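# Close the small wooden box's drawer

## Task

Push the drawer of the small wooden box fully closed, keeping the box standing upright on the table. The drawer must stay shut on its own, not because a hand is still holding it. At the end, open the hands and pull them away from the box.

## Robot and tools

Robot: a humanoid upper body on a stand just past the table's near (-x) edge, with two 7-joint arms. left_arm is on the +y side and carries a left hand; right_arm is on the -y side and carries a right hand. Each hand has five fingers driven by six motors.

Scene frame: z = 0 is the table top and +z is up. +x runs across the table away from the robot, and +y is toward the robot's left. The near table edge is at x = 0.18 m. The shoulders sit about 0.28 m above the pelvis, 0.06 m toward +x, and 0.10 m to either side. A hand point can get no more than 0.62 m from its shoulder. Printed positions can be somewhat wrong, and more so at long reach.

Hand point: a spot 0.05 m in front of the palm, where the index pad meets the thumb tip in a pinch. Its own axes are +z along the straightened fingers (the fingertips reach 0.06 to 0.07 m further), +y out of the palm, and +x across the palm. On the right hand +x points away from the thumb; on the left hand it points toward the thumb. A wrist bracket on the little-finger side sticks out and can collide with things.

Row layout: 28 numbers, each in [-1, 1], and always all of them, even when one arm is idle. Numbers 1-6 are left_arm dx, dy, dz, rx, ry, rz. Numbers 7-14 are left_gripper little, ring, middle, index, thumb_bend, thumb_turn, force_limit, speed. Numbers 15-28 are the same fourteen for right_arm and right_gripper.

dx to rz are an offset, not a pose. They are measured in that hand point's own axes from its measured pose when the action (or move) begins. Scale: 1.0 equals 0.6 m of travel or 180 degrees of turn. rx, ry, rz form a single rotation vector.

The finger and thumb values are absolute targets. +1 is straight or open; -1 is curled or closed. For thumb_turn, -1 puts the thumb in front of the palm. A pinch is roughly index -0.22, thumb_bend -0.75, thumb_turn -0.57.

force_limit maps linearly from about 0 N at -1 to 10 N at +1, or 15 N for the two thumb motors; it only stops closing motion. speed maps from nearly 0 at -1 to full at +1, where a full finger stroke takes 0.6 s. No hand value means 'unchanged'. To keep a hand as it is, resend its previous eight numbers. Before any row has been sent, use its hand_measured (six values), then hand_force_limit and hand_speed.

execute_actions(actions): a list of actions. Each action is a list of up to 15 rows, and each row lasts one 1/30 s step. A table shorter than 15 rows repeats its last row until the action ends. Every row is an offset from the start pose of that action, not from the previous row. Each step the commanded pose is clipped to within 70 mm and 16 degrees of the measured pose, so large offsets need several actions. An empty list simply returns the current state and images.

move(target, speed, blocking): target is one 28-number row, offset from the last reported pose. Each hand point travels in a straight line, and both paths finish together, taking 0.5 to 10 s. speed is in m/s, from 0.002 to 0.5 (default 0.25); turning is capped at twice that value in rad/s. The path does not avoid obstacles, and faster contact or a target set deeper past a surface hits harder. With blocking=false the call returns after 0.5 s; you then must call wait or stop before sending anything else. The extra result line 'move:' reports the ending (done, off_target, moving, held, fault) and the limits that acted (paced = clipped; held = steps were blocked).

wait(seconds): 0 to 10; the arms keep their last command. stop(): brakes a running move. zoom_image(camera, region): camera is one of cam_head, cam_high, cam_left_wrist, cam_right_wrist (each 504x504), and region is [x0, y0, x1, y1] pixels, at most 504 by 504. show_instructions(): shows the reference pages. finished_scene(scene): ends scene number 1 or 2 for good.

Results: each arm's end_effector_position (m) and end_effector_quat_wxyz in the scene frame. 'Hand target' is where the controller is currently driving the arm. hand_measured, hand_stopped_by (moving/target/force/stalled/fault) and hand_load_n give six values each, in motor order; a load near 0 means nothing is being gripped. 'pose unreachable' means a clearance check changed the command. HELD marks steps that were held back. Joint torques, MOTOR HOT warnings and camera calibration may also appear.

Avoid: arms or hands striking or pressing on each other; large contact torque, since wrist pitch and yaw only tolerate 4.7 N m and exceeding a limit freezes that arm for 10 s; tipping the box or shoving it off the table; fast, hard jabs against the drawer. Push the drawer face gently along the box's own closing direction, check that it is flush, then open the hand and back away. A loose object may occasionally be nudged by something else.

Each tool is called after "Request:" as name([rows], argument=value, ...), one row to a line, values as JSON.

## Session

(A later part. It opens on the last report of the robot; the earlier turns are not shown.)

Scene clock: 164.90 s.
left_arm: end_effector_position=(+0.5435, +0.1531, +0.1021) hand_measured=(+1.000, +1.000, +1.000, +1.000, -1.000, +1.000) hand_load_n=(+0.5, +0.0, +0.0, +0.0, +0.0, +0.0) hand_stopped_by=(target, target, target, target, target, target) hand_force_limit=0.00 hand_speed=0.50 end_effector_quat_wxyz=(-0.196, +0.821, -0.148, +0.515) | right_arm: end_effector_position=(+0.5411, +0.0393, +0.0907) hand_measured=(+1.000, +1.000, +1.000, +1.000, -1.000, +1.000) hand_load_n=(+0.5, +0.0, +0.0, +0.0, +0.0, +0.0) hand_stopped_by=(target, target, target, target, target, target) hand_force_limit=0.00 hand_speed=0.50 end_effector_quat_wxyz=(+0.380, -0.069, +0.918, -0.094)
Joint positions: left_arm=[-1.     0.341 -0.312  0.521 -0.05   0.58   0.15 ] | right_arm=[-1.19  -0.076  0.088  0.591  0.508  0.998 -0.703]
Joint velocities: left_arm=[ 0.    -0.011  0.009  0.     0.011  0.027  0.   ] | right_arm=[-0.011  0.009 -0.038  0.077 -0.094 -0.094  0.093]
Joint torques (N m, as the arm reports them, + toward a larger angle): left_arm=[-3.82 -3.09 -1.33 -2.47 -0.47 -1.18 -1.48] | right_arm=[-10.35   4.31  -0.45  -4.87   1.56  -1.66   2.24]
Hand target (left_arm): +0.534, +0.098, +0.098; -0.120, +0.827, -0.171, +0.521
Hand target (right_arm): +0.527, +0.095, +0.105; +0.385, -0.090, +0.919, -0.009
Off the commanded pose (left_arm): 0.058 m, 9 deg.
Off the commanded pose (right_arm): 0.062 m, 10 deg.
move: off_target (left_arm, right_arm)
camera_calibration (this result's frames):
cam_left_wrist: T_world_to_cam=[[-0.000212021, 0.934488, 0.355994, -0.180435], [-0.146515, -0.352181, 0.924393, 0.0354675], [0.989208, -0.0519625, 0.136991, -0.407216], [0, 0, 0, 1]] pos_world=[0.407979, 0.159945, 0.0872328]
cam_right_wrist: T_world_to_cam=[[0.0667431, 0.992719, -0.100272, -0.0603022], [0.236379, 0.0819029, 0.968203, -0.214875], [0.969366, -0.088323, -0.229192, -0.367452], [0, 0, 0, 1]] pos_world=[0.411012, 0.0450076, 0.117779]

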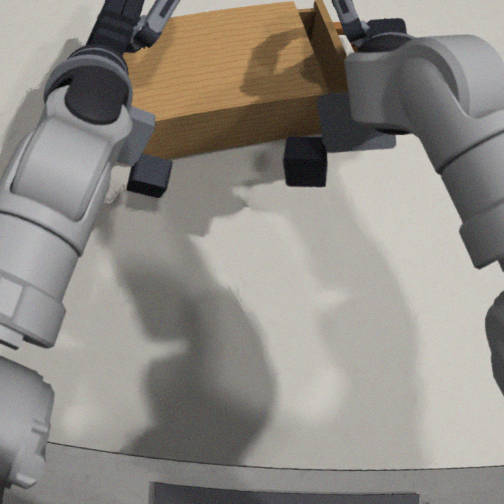

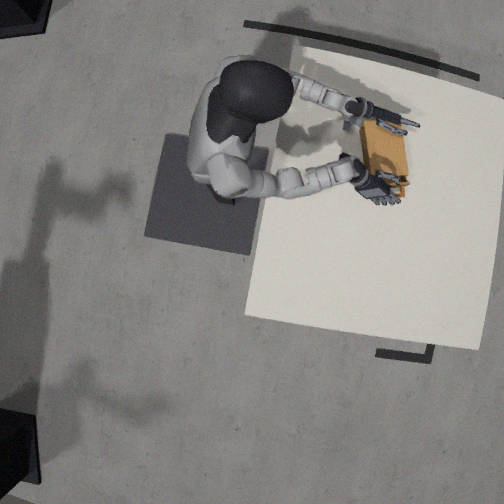

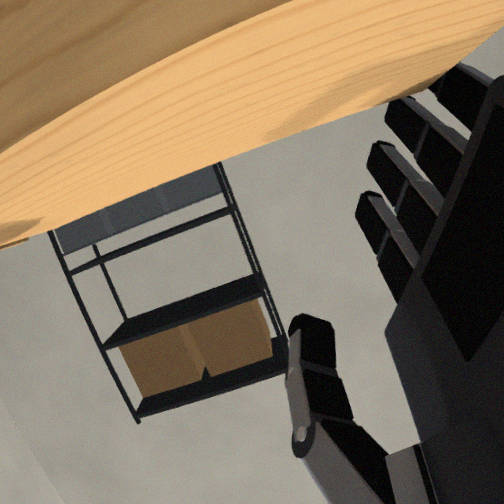

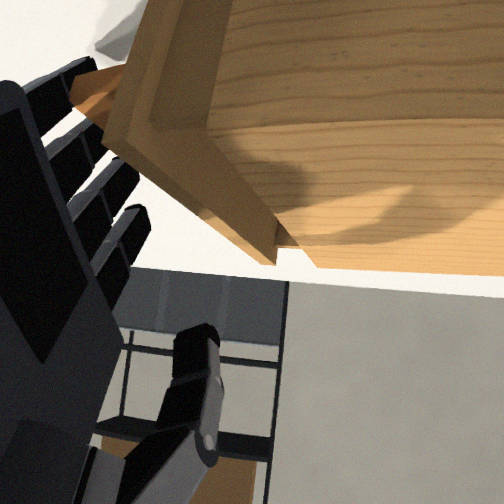

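Request:
move(target=[0,-0.03,0,-0.05,0.02,0.025,1,1,1,1,-1,1,0,0.5,-0.01,-0.05,-0.01,-0.04,0,-0.04,1,1,1,1,-1,1,0,0.5], speed=0.08)

Request:
move(target=[0.03,0.14,0.0,0,0,0,1,1,1,1,-1,1,0,0.5,-0.02,0.15,-0.0,0,0,0,1,1,1,1,-1,1,0,0.5], speed=0.08)

Scene clock: 174.33 s.
left_arm: end_effector_position=(+0.5465, +0.1678, +0.1118) hand_measured=(+1.000, +1.000, +1.000, +1.000, -1.000, +1.000) hand_load_n=(+0.0, +0.0, +0.0, +0.0, +0.0, +0.0) hand_stopped_by=(target, target, target, target, target, target) hand_force_limit=0.00 hand_speed=0.50 end_effector_quat_wxyz=(-0.145, +0.811, -0.222, +0.522) | right_arm: end_effector_position=(+0.5423, +0.0102, +0.1037) hand_measured=(+1.000, +1.000, +1.000, +1.000, -1.000, +1.000) hand_load_n=(+0.0, +0.0, +0.0, +0.0, +0.0, +0.0) hand_stopped_by=(target, target, target, target, target, target) hand_force_limit=0.00 hand_speed=0.50 end_effector_quat_wxyz=(+0.367, -0.148, +0.916, -0.062)
Joint positions: left_arm=[-1.095  0.472 -0.326  0.739 -0.049  0.349 -0.15 ] | right_arm=[-1.201 -0.308  0.17   0.508  0.507  1.144 -0.364]
Joint velocities: left_arm=[-0.005  0.003  0.008  0.     0.006 -0.001 -0.001] | right_arm=[ 0.003  0.009  0.02  -0.003 -0.008  0.     0.003]
Joint torques (N m, as the arm reports them, + toward a larger angle): left_arm=[-4.52  2.33  0.98 -1.36  0.67 -0.76  0.26] | right_arm=[-8.43 -3.72 -1.58 -3.58 -0.96 -0.54 -0.15]
Hand target (left_arm): +0.547, +0.167, +0.112; -0.145, +0.810, -0.224, +0.521
Hand target (right_arm): +0.542, +0.012, +0.104; +0.367, -0.150, +0.916, -0.060
Off the commanded pose (left_arm): 0.003 m, 1 deg.
Off the commanded pose (right_arm): 0.003 m, 0 deg.
move: done
camera_calibration (this result's frames):
cam_left_wrist: T_world_to_cam=[[0.175852, 0.920552, 0.348799, -0.290663], [-0.186081, -0.316848, 0.930043, 0.0472026], [0.966669, -0.228455, 0.115579, -0.366393], [0, 0, 0, 1]] pos_world=[0.414078, 0.198822, 0.0998297]
cam_right_wrist: T_world_to_cam=[[-0.103307, 0.989382, -0.102226, 0.062253], [0.259855, 0.126053, 0.957385, -0.237372], [0.960106, 0.0723407, -0.270118, -0.360552], [0, 0, 0, 1]] pos_world=[0.414282, -0.00558804, 0.136228]

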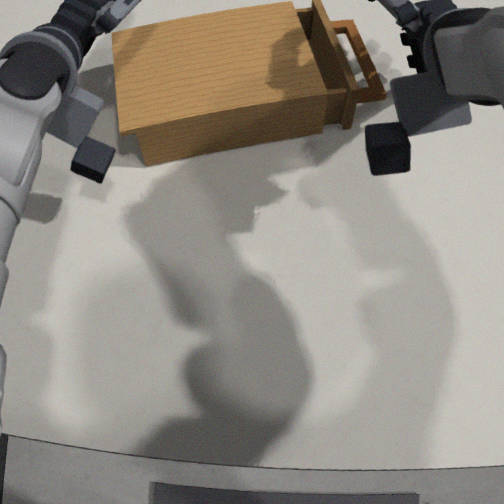

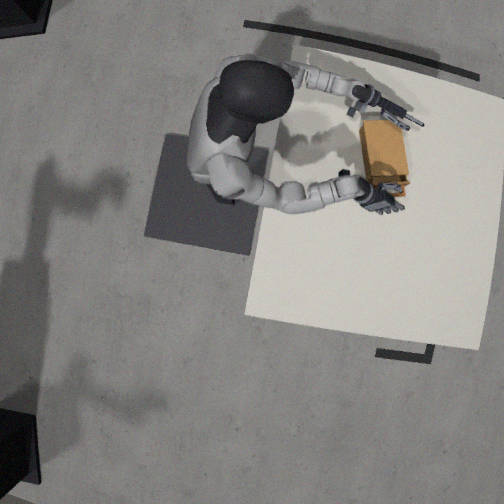

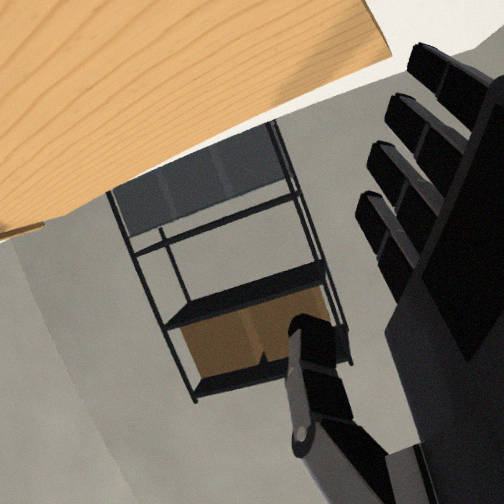

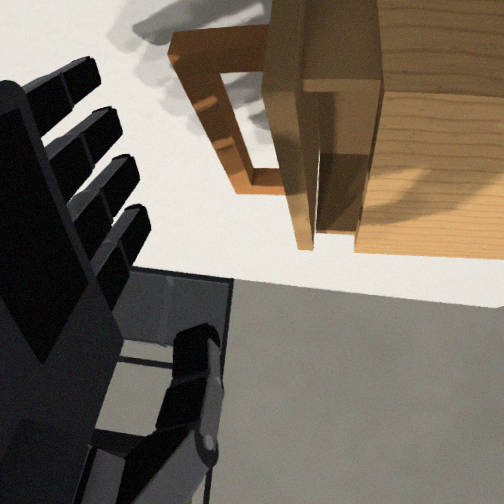

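Scene clock: 175.90 s.
left_arm: end_effector_position=(+0.5436, +0.0949, +0.1103) hand_measured=(+1.000, +1.000, +1.000, +1.000, -1.000, +1.000) hand_load_n=(+0.5, +0.0, +0.0, +0.0, +0.0, +0.0) hand_stopped_by=(target, target, target, target, target, target) hand_force_limit=0.00 hand_speed=0.50 end_effector_quat_wxyz=(-0.165, +0.792, -0.216, +0.546) | right_arm: end_effector_position=(+0.5425, +0.0570, +0.0921) hand_measured=(+1.000, +1.000, +1.000, +1.000, -1.000, +1.000) hand_load_n=(+0.5, +0.0, +0.0, +0.0, +0.0, +0.0) hand_stopped_by=(target, target, target, target, target, target) hand_force_limit=0.00 hand_speed=0.50 end_effector_quat_wxyz=(+0.369, -0.131, +0.912, -0.121)
Joint positions: left_arm=[-1.037  0.281 -0.395  0.555 -0.004  0.491  0.102] | right_arm=[-1.333 -0.05   0.136  0.785  0.413  1.011 -0.61 ]
Joint velocities: left_arm=[0.    0.003 0.011 0.005 0.008 0.    0.   ] | right_arm=[-0.021  0.006 -0.028  0.049 -0.015 -0.032  0.024]
Joint torques (N m, as the arm reports them, + toward a larger angle): left_arm=[-2.76  0.14  0.03 -0.75  0.41 -0.1  -0.3 ] | right_arm=[-9.31  2.62 -1.26 -4.03  0.77 -1.36  1.43]
Hand target (left_arm): +0.532, +0.088, +0.086; -0.147, +0.812, -0.223, +0.520
Hand target (right_arm): +0.529, +0.097, +0.096; +0.368, -0.147, +0.916, -0.062
Off the commanded pose (left_arm): 0.026 m, 4 deg.
Off the commanded pose (right_arm): 0.044 m, 7 deg.
move: off_target (left_arm, right_arm)
camera_calibration (this result's frames):
cam_left_wrist: T_world_to_cam=[[0.13729, 0.915206, 0.37888, -0.204356], [-0.245438, -0.339142, 0.908154, 0.0617088], [0.959641, -0.217672, 0.178066, -0.384177], [0, 0, 0, 1]] pos_world=[0.411874, 0.124331, 0.0897939]
cam_right_wrist: T_world_to_cam=[[-0.0278508, 0.979443, -0.199788, -0.0165792], [0.245661, 0.200443, 0.948406, -0.227941], [0.968956, -0.0226663, -0.246194, -0.368896], [0, 0, 0, 1]] pos_world=[0.412978, 0.0535659, 0.122048]

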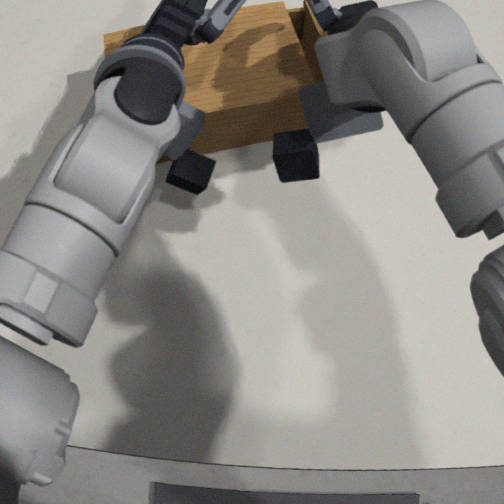

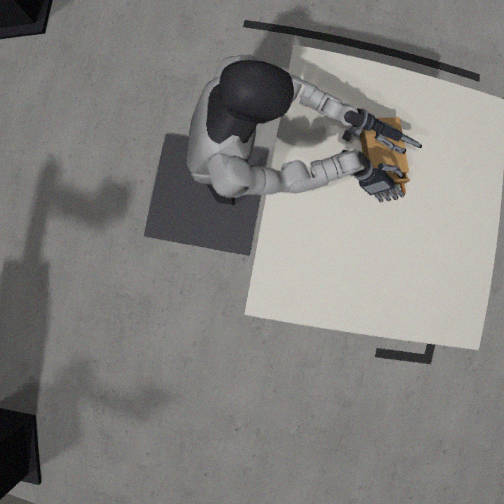

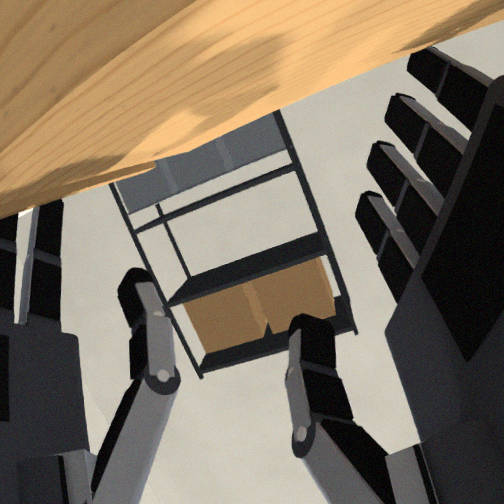

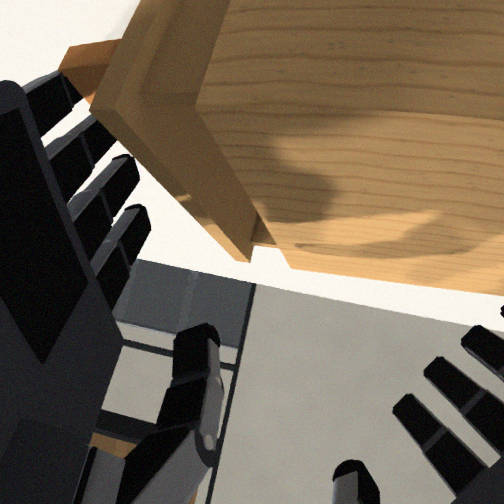

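Request:
move(target=[0.06,-0.17,-0.03,0,0,0,1,1,1,1,-1,1,0,0.5,-0.02,-0.13,-0.02,0,0,0,1,1,1,1,-1,1,0,0.5], speed=0.1)

Scene clock: 186.80 s.
left_arm: end_effector_position=(+0.5567, +0.1612, +0.1998) hand_measured=(+1.000, +1.000, +1.000, +1.000, -1.000, +1.000) hand_load_n=(+0.0, +0.0, +0.0, +0.0, +0.0, +0.0) hand_stopped_by=(target, target, target, target, target, target) hand_force_limit=0.00 hand_speed=0.50 end_effector_quat_wxyz=(-0.166, +0.789, -0.216, +0.551) | right_arm: end_effector_position=(+0.5542, -0.0126, +0.1325) hand_measured=(+1.000, +1.000, +1.000, +1.000, -1.000, +1.000) hand_load_n=(+0.0, +0.0, +0.0, +0.0, +0.0, +0.0) hand_stopped_by=(target, target, target, target, target, target) hand_force_limit=0.00 hand_speed=0.50 end_effector_quat_wxyz=(+0.370, -0.132, +0.911, -0.126)
Joint positions: left_arm=[-1.183  0.539 -0.293  0.398 -0.05   0.694 -0.177] | right_arm=[-1.286 -0.304  0.112  0.48   0.453  1.289 -0.466]
Joint velocities: left_arm=[ 0.002  0.002  0.011  0.003  0.005  0.    -0.003] | right_arm=[ 0.003  0.     0.    -0.003 -0.002  0.003  0.003]
Joint torques (N m, as the arm reports them, + toward a larger angle): left_arm=[-4.42  2.14  1.59 -1.31  0.67 -0.6   0.29] | right_arm=[-8.12 -3.58 -1.93 -3.65 -0.93 -0.52 -0.24]
Hand target (left_arm): +0.556, +0.161, +0.197; -0.162, +0.791, -0.216, +0.549
Hand target (right_arm): +0.553, -0.011, +0.132; +0.368, -0.133, +0.912, -0.122
Off the commanded pose (left_arm): 0.005 m, 1 deg.
Off the commanded pose (right_arm): 0.002 m, 1 deg.
move: off_target (left_arm)
camera_calibration (this result's frames):
cam_left_wrist: T_world_to_cam=[[0.134588, 0.914784, 0.380863, -0.299533], [-0.257392, -0.338892, 0.904932, 0.0133516], [0.956888, -0.219824, 0.189848, -0.398694], [0, 0, 0, 1]] pos_world=[0.425255, 0.190891, 0.17769]
cam_right_wrist: T_world_to_cam=[[-0.0247303, 0.977707, -0.208511, 0.0594129], [0.242923, 0.2082, 0.947439, -0.253442], [0.96973, -0.0272216, -0.242657, -0.372782], [0, 0, 0, 1]] pos_world=[0.424534, -0.0154694, 0.162051]

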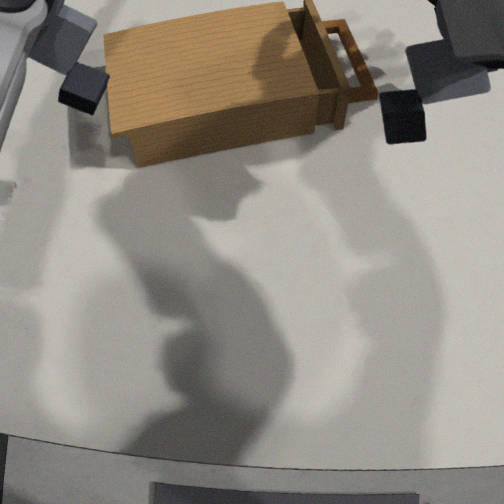

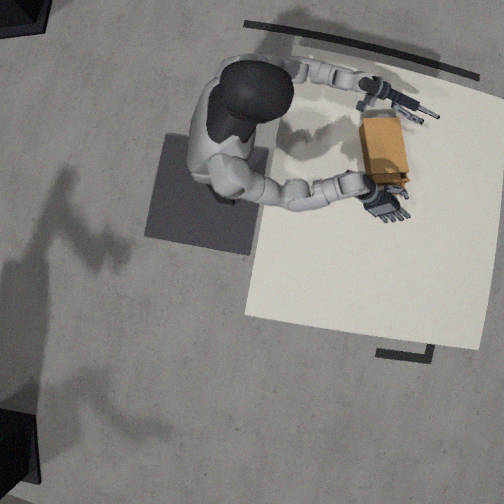

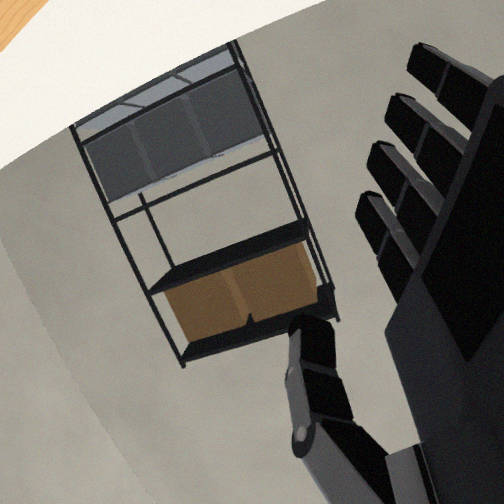

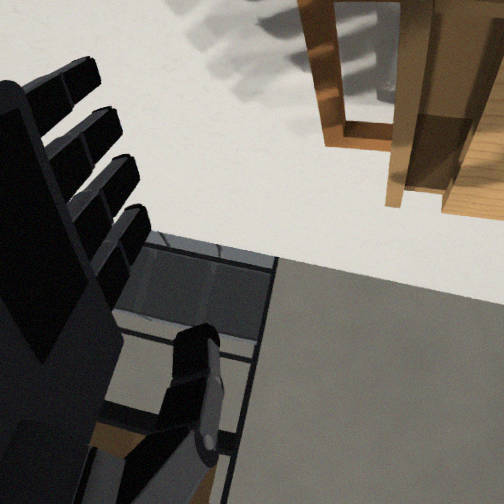

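Request:
move(target=[-0.187,0.01,-0.005,-0.023,-0.015,-0.046,1,1,1,1,-1,1,0,0.5,0.05,0.02,0.026,-0.066,-0.013,0.05,1,1,1,1,-1,1,0,0.5], speed=0.08)

Scene clock: 206.33 s.
left_arm: end_effector_position=(+0.5218, +0.2176, +0.1068) hand_measured=(+1.000, +1.000, +1.000, +1.000, -1.000, +1.000) hand_load_n=(+0.0, +0.0, +0.0, +0.0, +0.0, +0.0) hand_stopped_by=(target, target, target, target, target, target) hand_force_limit=0.00 hand_speed=0.50 end_effector_quat_wxyz=(-0.106, +0.822, -0.176, +0.532) | right_arm: end_effector_position=(+0.5425, -0.0116, +0.0977) hand_measured=(+1.000, +1.000, +1.000, +1.000, -1.000, +1.000) hand_load_n=(+0.0, +0.0, +0.0, +0.0, +0.0, +0.0) hand_stopped_by=(target, target, target, target, target, target) hand_force_limit=0.00 hand_speed=0.50 end_effector_quat_wxyz=(+0.380, -0.101, +0.919, +0.001)
Joint positions: left_arm=[-0.952  0.576 -0.172  0.717 -0.104  0.237 -0.276] | right_arm=[-1.064 -0.347  0.053  0.443  0.482  1.056 -0.231]
Joint velocities: left_arm=[ 0.     0.003  0.009  0.003  0.018 -0.002 -0.003] | right_arm=[ 0.003  0.003 -0.003 -0.008 -0.006  0.     0.002]
Joint torques (N m, as the arm reports them, + toward a larger angle): left_arm=[-4.07  2.85  1.38 -1.32  0.37 -0.79  0.19] | right_arm=[-7.4  -4.36 -1.98 -3.36 -0.79 -0.85 -0.03]
Hand target (left_arm): +0.522, +0.217, +0.108; -0.103, +0.821, -0.174, +0.533
Hand target (right_arm): +0.543, -0.012, +0.098; +0.381, -0.099, +0.919, +0.003
Off the commanded pose (left_arm): 0.004 m, 1 deg.
Off the commanded pose (right_arm): 0.002 m, 0 deg.
move: off_target (left_arm)
camera_calibration (this result's frames):
cam_left_wrist: T_world_to_cam=[[0.14175, 0.961215, 0.236588, -0.309504], [-0.178223, -0.210314, 0.961252, 0.0323514], [0.973727, -0.178422, 0.141498, -0.34793], [0, 0, 0, 1]] pos_world=[0.388426, 0.242226, 0.0913585]
cam_right_wrist: T_world_to_cam=[[-0.0633706, 0.996697, 0.05078, 0.0467754], [0.25203, -0.0332503, 0.967148, -0.227513], [0.965642, 0.0740868, -0.249091, -0.365836], [0, 0, 0, 1]] pos_world=[0.413571, -0.0270822, 0.126537]

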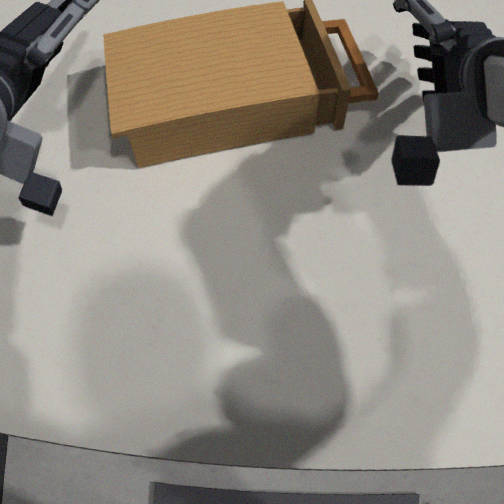

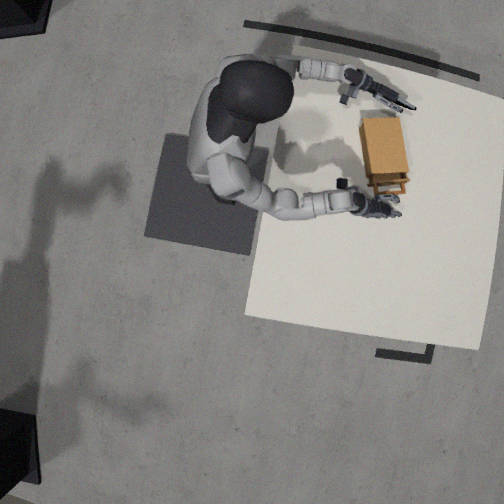

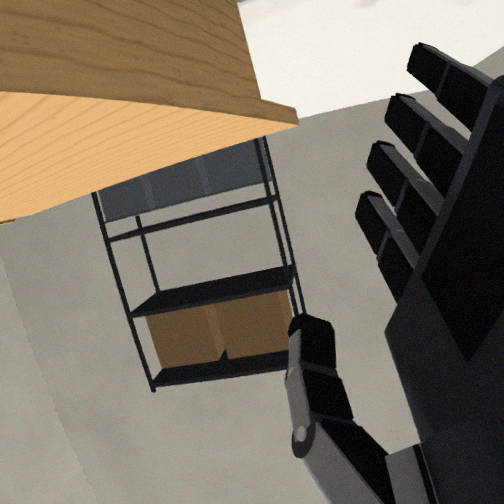

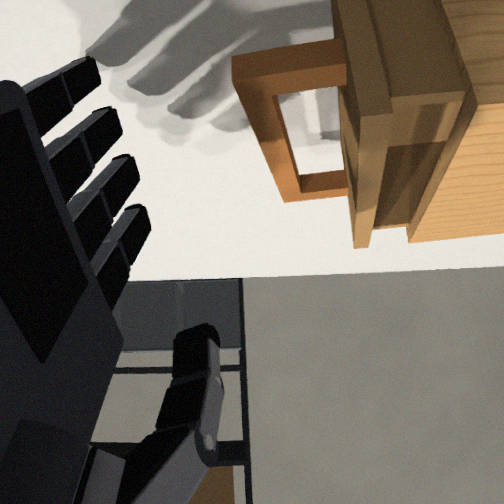

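Request:
move(target=[0.058,0.138,0.003,0,0,0,1,1,1,1,-1,1,0,0.5,0,0,0,0,0,0,1,1,1,1,-1,1,0,0.5], speed=0.05)

Scene clock: 212.17 s.
left_arm: end_effector_position=(+0.5205, +0.1403, +0.1058) hand_measured=(+1.000, +1.000, +1.000, +1.000, -1.000, +1.000) hand_load_n=(+0.0, +0.0, +0.0, +0.0, +0.0, +0.0) hand_stopped_by=(target, target, target, target, target, target) hand_force_limit=0.00 hand_speed=0.50 end_effector_quat_wxyz=(-0.122, +0.821, -0.171, +0.530) | right_arm: end_effector_position=(+0.5425, -0.0116, +0.0977) hand_measured=(+1.000, +1.000, +1.000, +1.000, -1.000, +1.000) hand_load_n=(+0.0, +0.0, +0.0, +0.0, +0.0, +0.0) hand_stopped_by=(target, target, target, target, target, target) hand_force_limit=0.00 hand_speed=0.50 end_effector_quat_wxyz=(+0.380, -0.100, +0.919, +0.001)
Joint positions: left_arm=[-0.885  0.402 -0.264  0.357 -0.079  0.56  -0.017] | right_arm=[-1.064 -0.347  0.053  0.443  0.482  1.056 -0.231]
Joint velocities: left_arm=[ 0.003 -0.006  0.005  0.     0.003  0.     0.   ] | right_arm=[ 0.     0.008  0.    -0.009  0.012  0.     0.   ]
Joint torques (N m, as the arm reports them, + toward a larger angle): left_arm=[-3.79  0.85  0.39 -1.82  0.55 -0.71 -0.04] | right_arm=[-7.54 -4.12 -1.79 -3.6  -0.84 -0.75 -0.12]
Hand target (left_arm): +0.518, +0.129, +0.104; -0.108, +0.822, -0.177, +0.530
Hand target (right_arm): +0.543, -0.012, +0.098; +0.380, -0.101, +0.919, +0.001
Off the commanded pose (left_arm): 0.013 m, 2 deg.
Off the commanded pose (right_arm): 0.000 m, 0 deg.
move: off_target (left_arm)
camera_calibration (this result's frames):
cam_left_wrist: T_world_to_cam=[[0.116477, 0.959138, 0.257852, -0.223556], [-0.176714, -0.235463, 0.955683, 0.0201355], [0.977346, -0.156881, 0.142067, -0.365292], [0, 0, 0, 1]] pos_world=[0.386614, 0.161855, 0.0902973]
cam_right_wrist: T_world_to_cam=[[-0.0633762, 0.996685, 0.0510127, 0.046745], [0.25202, -0.0334755, 0.967143, -0.22754], [0.965645, 0.07415, -0.249063, -0.36584], [0, 0, 0, 1]] pos_world=[0.413579, -0.0270799, 0.126562]

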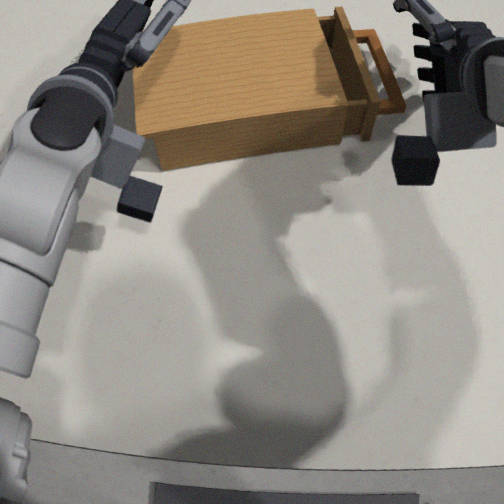

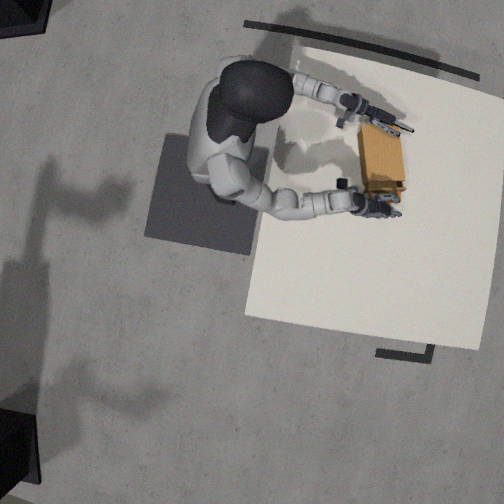

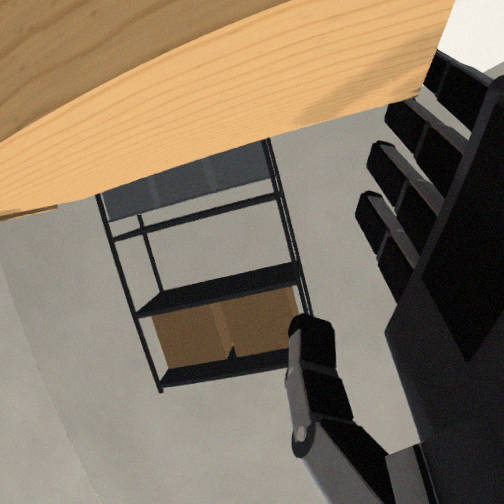

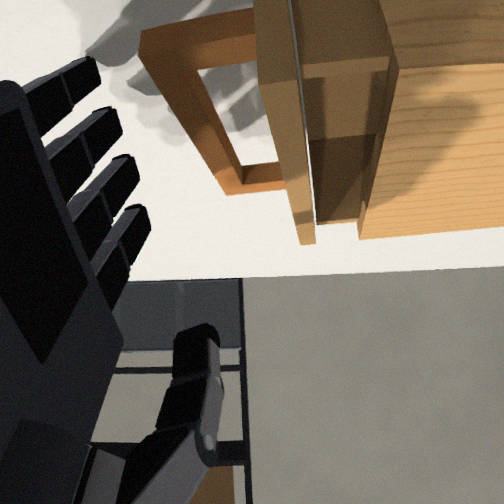

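Request:
move(target=[0.02,0.09,0,0,0,0,1,1,1,1,-1,1,0,0.5,0.01,0.17,-0.015,0,0,0,1,1,1,1,-1,1,0,0.5], speed=0.08)

Scene clock: 217.83 s.
left_arm: end_effector_position=(+0.5233, +0.1333, +0.0984) hand_measured=(+1.000, +1.000, +1.000, +1.000, -1.000, +1.000) hand_load_n=(+0.5, +0.0, +0.0, +0.0, +0.0, +0.0) hand_stopped_by=(target, target, target, target, target, target) hand_force_limit=0.00 hand_speed=0.50 end_effector_quat_wxyz=(-0.187, +0.817, -0.151, +0.524) | right_arm: end_effector_position=(+0.5276, +0.0403, +0.0921) hand_measured=(+1.000, +1.000, +1.000, +1.000, -1.000, +1.000) hand_load_n=(+0.0, +0.0, +0.0, +0.0, +0.0, +0.0) hand_stopped_by=(target, target, target, target, target, target) hand_force_limit=0.00 hand_speed=0.50 end_effector_quat_wxyz=(+0.389, -0.082, +0.915, -0.065)
Joint positions: left_arm=[-0.876  0.301 -0.302  0.32  -0.     0.649  0.171] | right_arm=[-1.075 -0.052  0.031  0.381  0.395  1.091 -0.598]
Joint velocities: left_arm=[ 0.003 -0.006 -0.003 -0.014  0.009  0.002  0.   ] | right_arm=[-0.005  0.002 -0.003  0.009  0.003  0.     0.   ]
Joint torques (N m, as the arm reports them, + toward a larger angle): left_arm=[-3.53 -2.22 -1.53 -2.41 -0.22 -1.09 -1.17] | right_arm=[-8.31  3.51 -0.04 -3.67  1.39 -1.13  1.54]
Hand target (left_arm): +0.514, +0.088, +0.096; -0.123, +0.822, -0.172, +0.529
Hand target (right_arm): +0.512, +0.084, +0.097; +0.382, -0.102, +0.919, +0.001
Off the commanded pose (left_arm): 0.048 m, 8 deg.
Off the commanded pose (right_arm): 0.048 m, 8 deg.
joint sent to its limit (right arm) — the command would take joint 2 (shoulder roll) past its upper limit, so that joint was sent only as far as its limit.
move: off_target (left_arm, right_arm)
camera_calibration (this result's frames):
cam_left_wrist: T_world_to_cam=[[0.0135651, 0.938565, 0.344836, -0.1672], [-0.16749, -0.337863, 0.926173, 0.0378536], [0.98578, -0.0703202, 0.152617, -0.385063], [0, 0, 0, 1]] pos_world=[0.388196, 0.142639, 0.0813647]
cam_right_wrist: T_world_to_cam=[[0.020458, 0.998206, -0.0562689, -0.0401038], [0.220533, 0.0503889, 0.974077, -0.203993], [0.975165, -0.0323369, -0.219107, -0.360184], [0, 0, 0, 1]] pos_world=[0.397047, 0.0386637, 0.11753]

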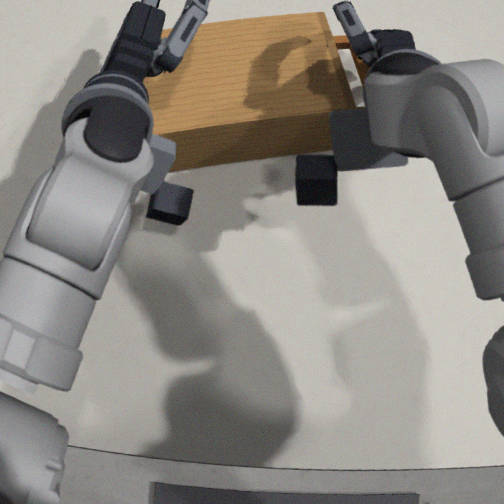

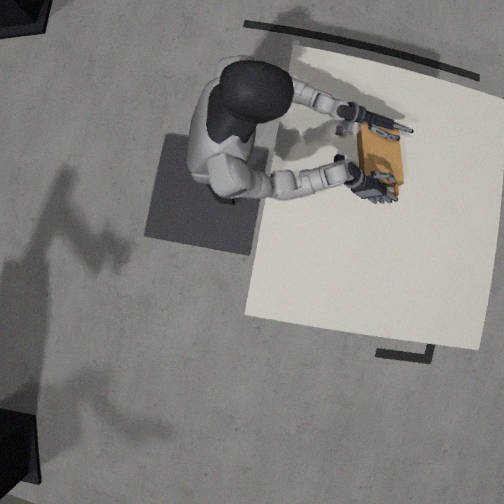

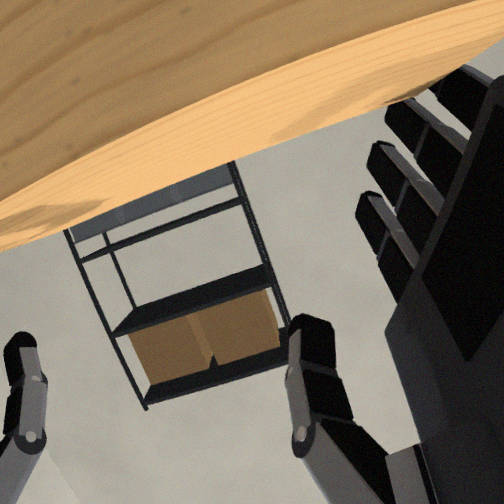

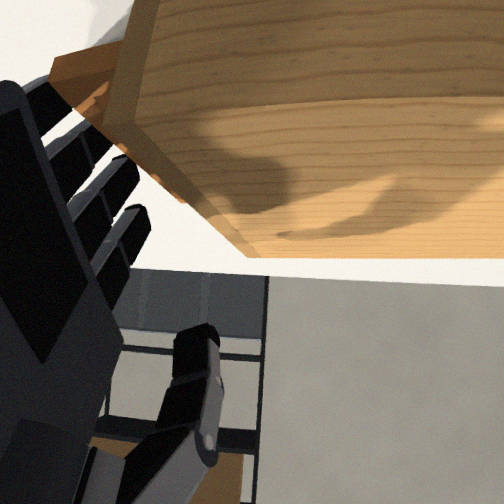

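Looks shut; retreat.

Request:
move(target=[0.04,-0.2,-0.03,0,0,0,1,1,1,1,-1,1,0,0.5,0.03,-0.3,-0.08,0,0,0,1,1,1,1,-1,1,0,0.5], speed=0.12)

Request:
zoom_image(camera="cam_head", region=[270,0,420,170])

Scene clock: 225.10 s.
left_arm: end_effector_position=(+0.5256, +0.2254, +0.1830) hand_measured=(+1.000, +1.000, +1.000, +1.000, -1.000, +1.000) hand_load_n=(+0.0, +0.0, +0.0, +0.0, +0.0, +0.0) hand_stopped_by=(target, target, target, target, target, target) hand_force_limit=0.00 hand_speed=0.50 end_effector_quat_wxyz=(-0.188, +0.814, -0.151, +0.529) | right_arm: end_effector_position=(+0.4965, -0.1382, +0.1414) hand_measured=(+1.000, +1.000, +1.000, +1.000, -1.000, +1.000) hand_load_n=(+0.0, +0.0, +0.0, +0.0, +0.0, +0.0) hand_stopped_by=(target, target, target, target, target, target) hand_force_limit=0.00 hand_speed=0.50 end_effector_quat_wxyz=(+0.385, -0.081, +0.917, -0.069)
Joint positions: left_arm=[-0.969  0.638 -0.137  0.172 -0.069  0.811 -0.165] | right_arm=[-0.759 -0.67  -0.211 -0.145  0.588  1.45  -0.166]
Joint velocities: left_arm=[ 0.    -0.002  0.006 -0.005 -0.006  0.    -0.001] | right_arm=[-0.006  0.006  0.     0.    -0.006  0.     0.004]
Joint torques (N m, as the arm reports them, + toward a larger angle): left_arm=[-3.93  2.67  1.69 -1.3   0.71 -0.61  0.26] | right_arm=[-4.89 -5.85 -2.62 -2.97 -0.9  -0.83 -0.12]
Hand target (left_arm): +0.525, +0.225, +0.182; -0.185, +0.816, -0.150, +0.527
Hand target (right_arm): +0.496, -0.136, +0.141; +0.386, -0.083, +0.916, -0.065
Off the commanded pose (left_arm): 0.004 m, 1 deg.
Off the commanded pose (right_arm): 0.005 m, 1 deg.
move: off_target (left_arm, right_arm)
camera_calibration (this result's frames):
cam_left_wrist: T_world_to_cam=[[0.0106958, 0.938342, 0.345544, -0.28142], [-0.178457, -0.338224, 0.92399, -0.00281107], [0.98389, -0.0715476, 0.163836, -0.39449], [0, 0, 0, 1]] pos_world=[0.390643, 0.234892, 0.164472]
cam_right_wrist: T_world_to_cam=[[0.0247944, 0.997669, -0.0635693, 0.14034], [0.227943, 0.0562717, 0.972047, -0.238754], [0.973359, -0.0385915, -0.226017, -0.323769], [0, 0, 0, 1]] pos_world=[0.366086, -0.139072, 0.167824]

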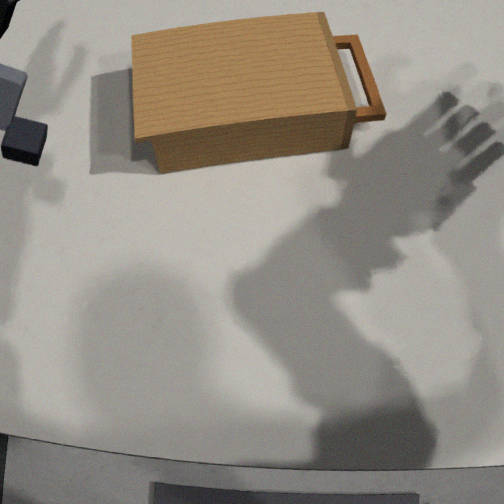

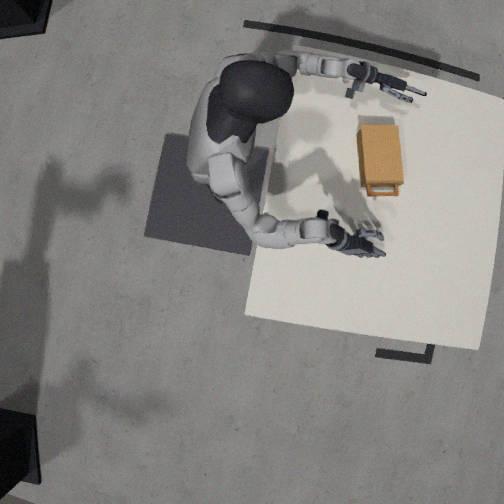

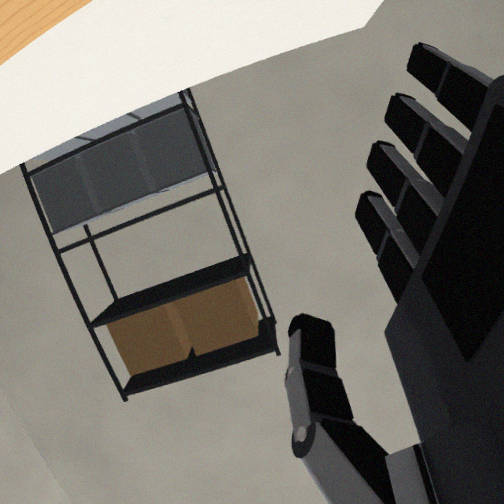

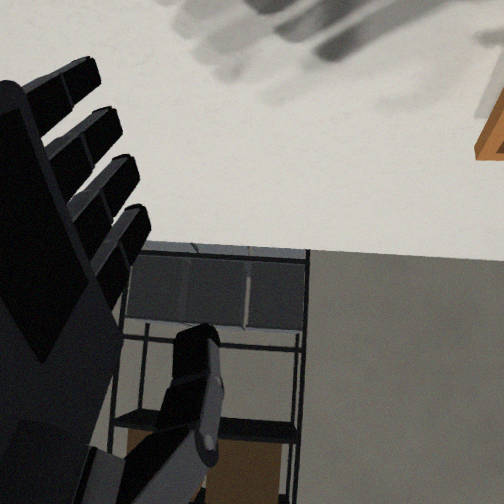

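Region (270, 0, 420, 170) of cam_head's 504x504 image, scaled by 2.965, with more detail than that image has; it fills the left 445 columns of this view, and the rest is white.

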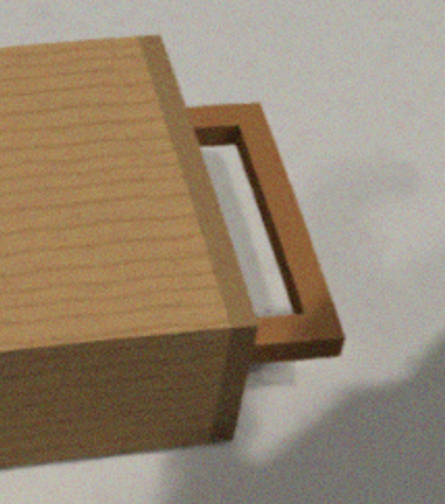

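Request:
finished_scene(scene=2)

The scene is finished: the task was done.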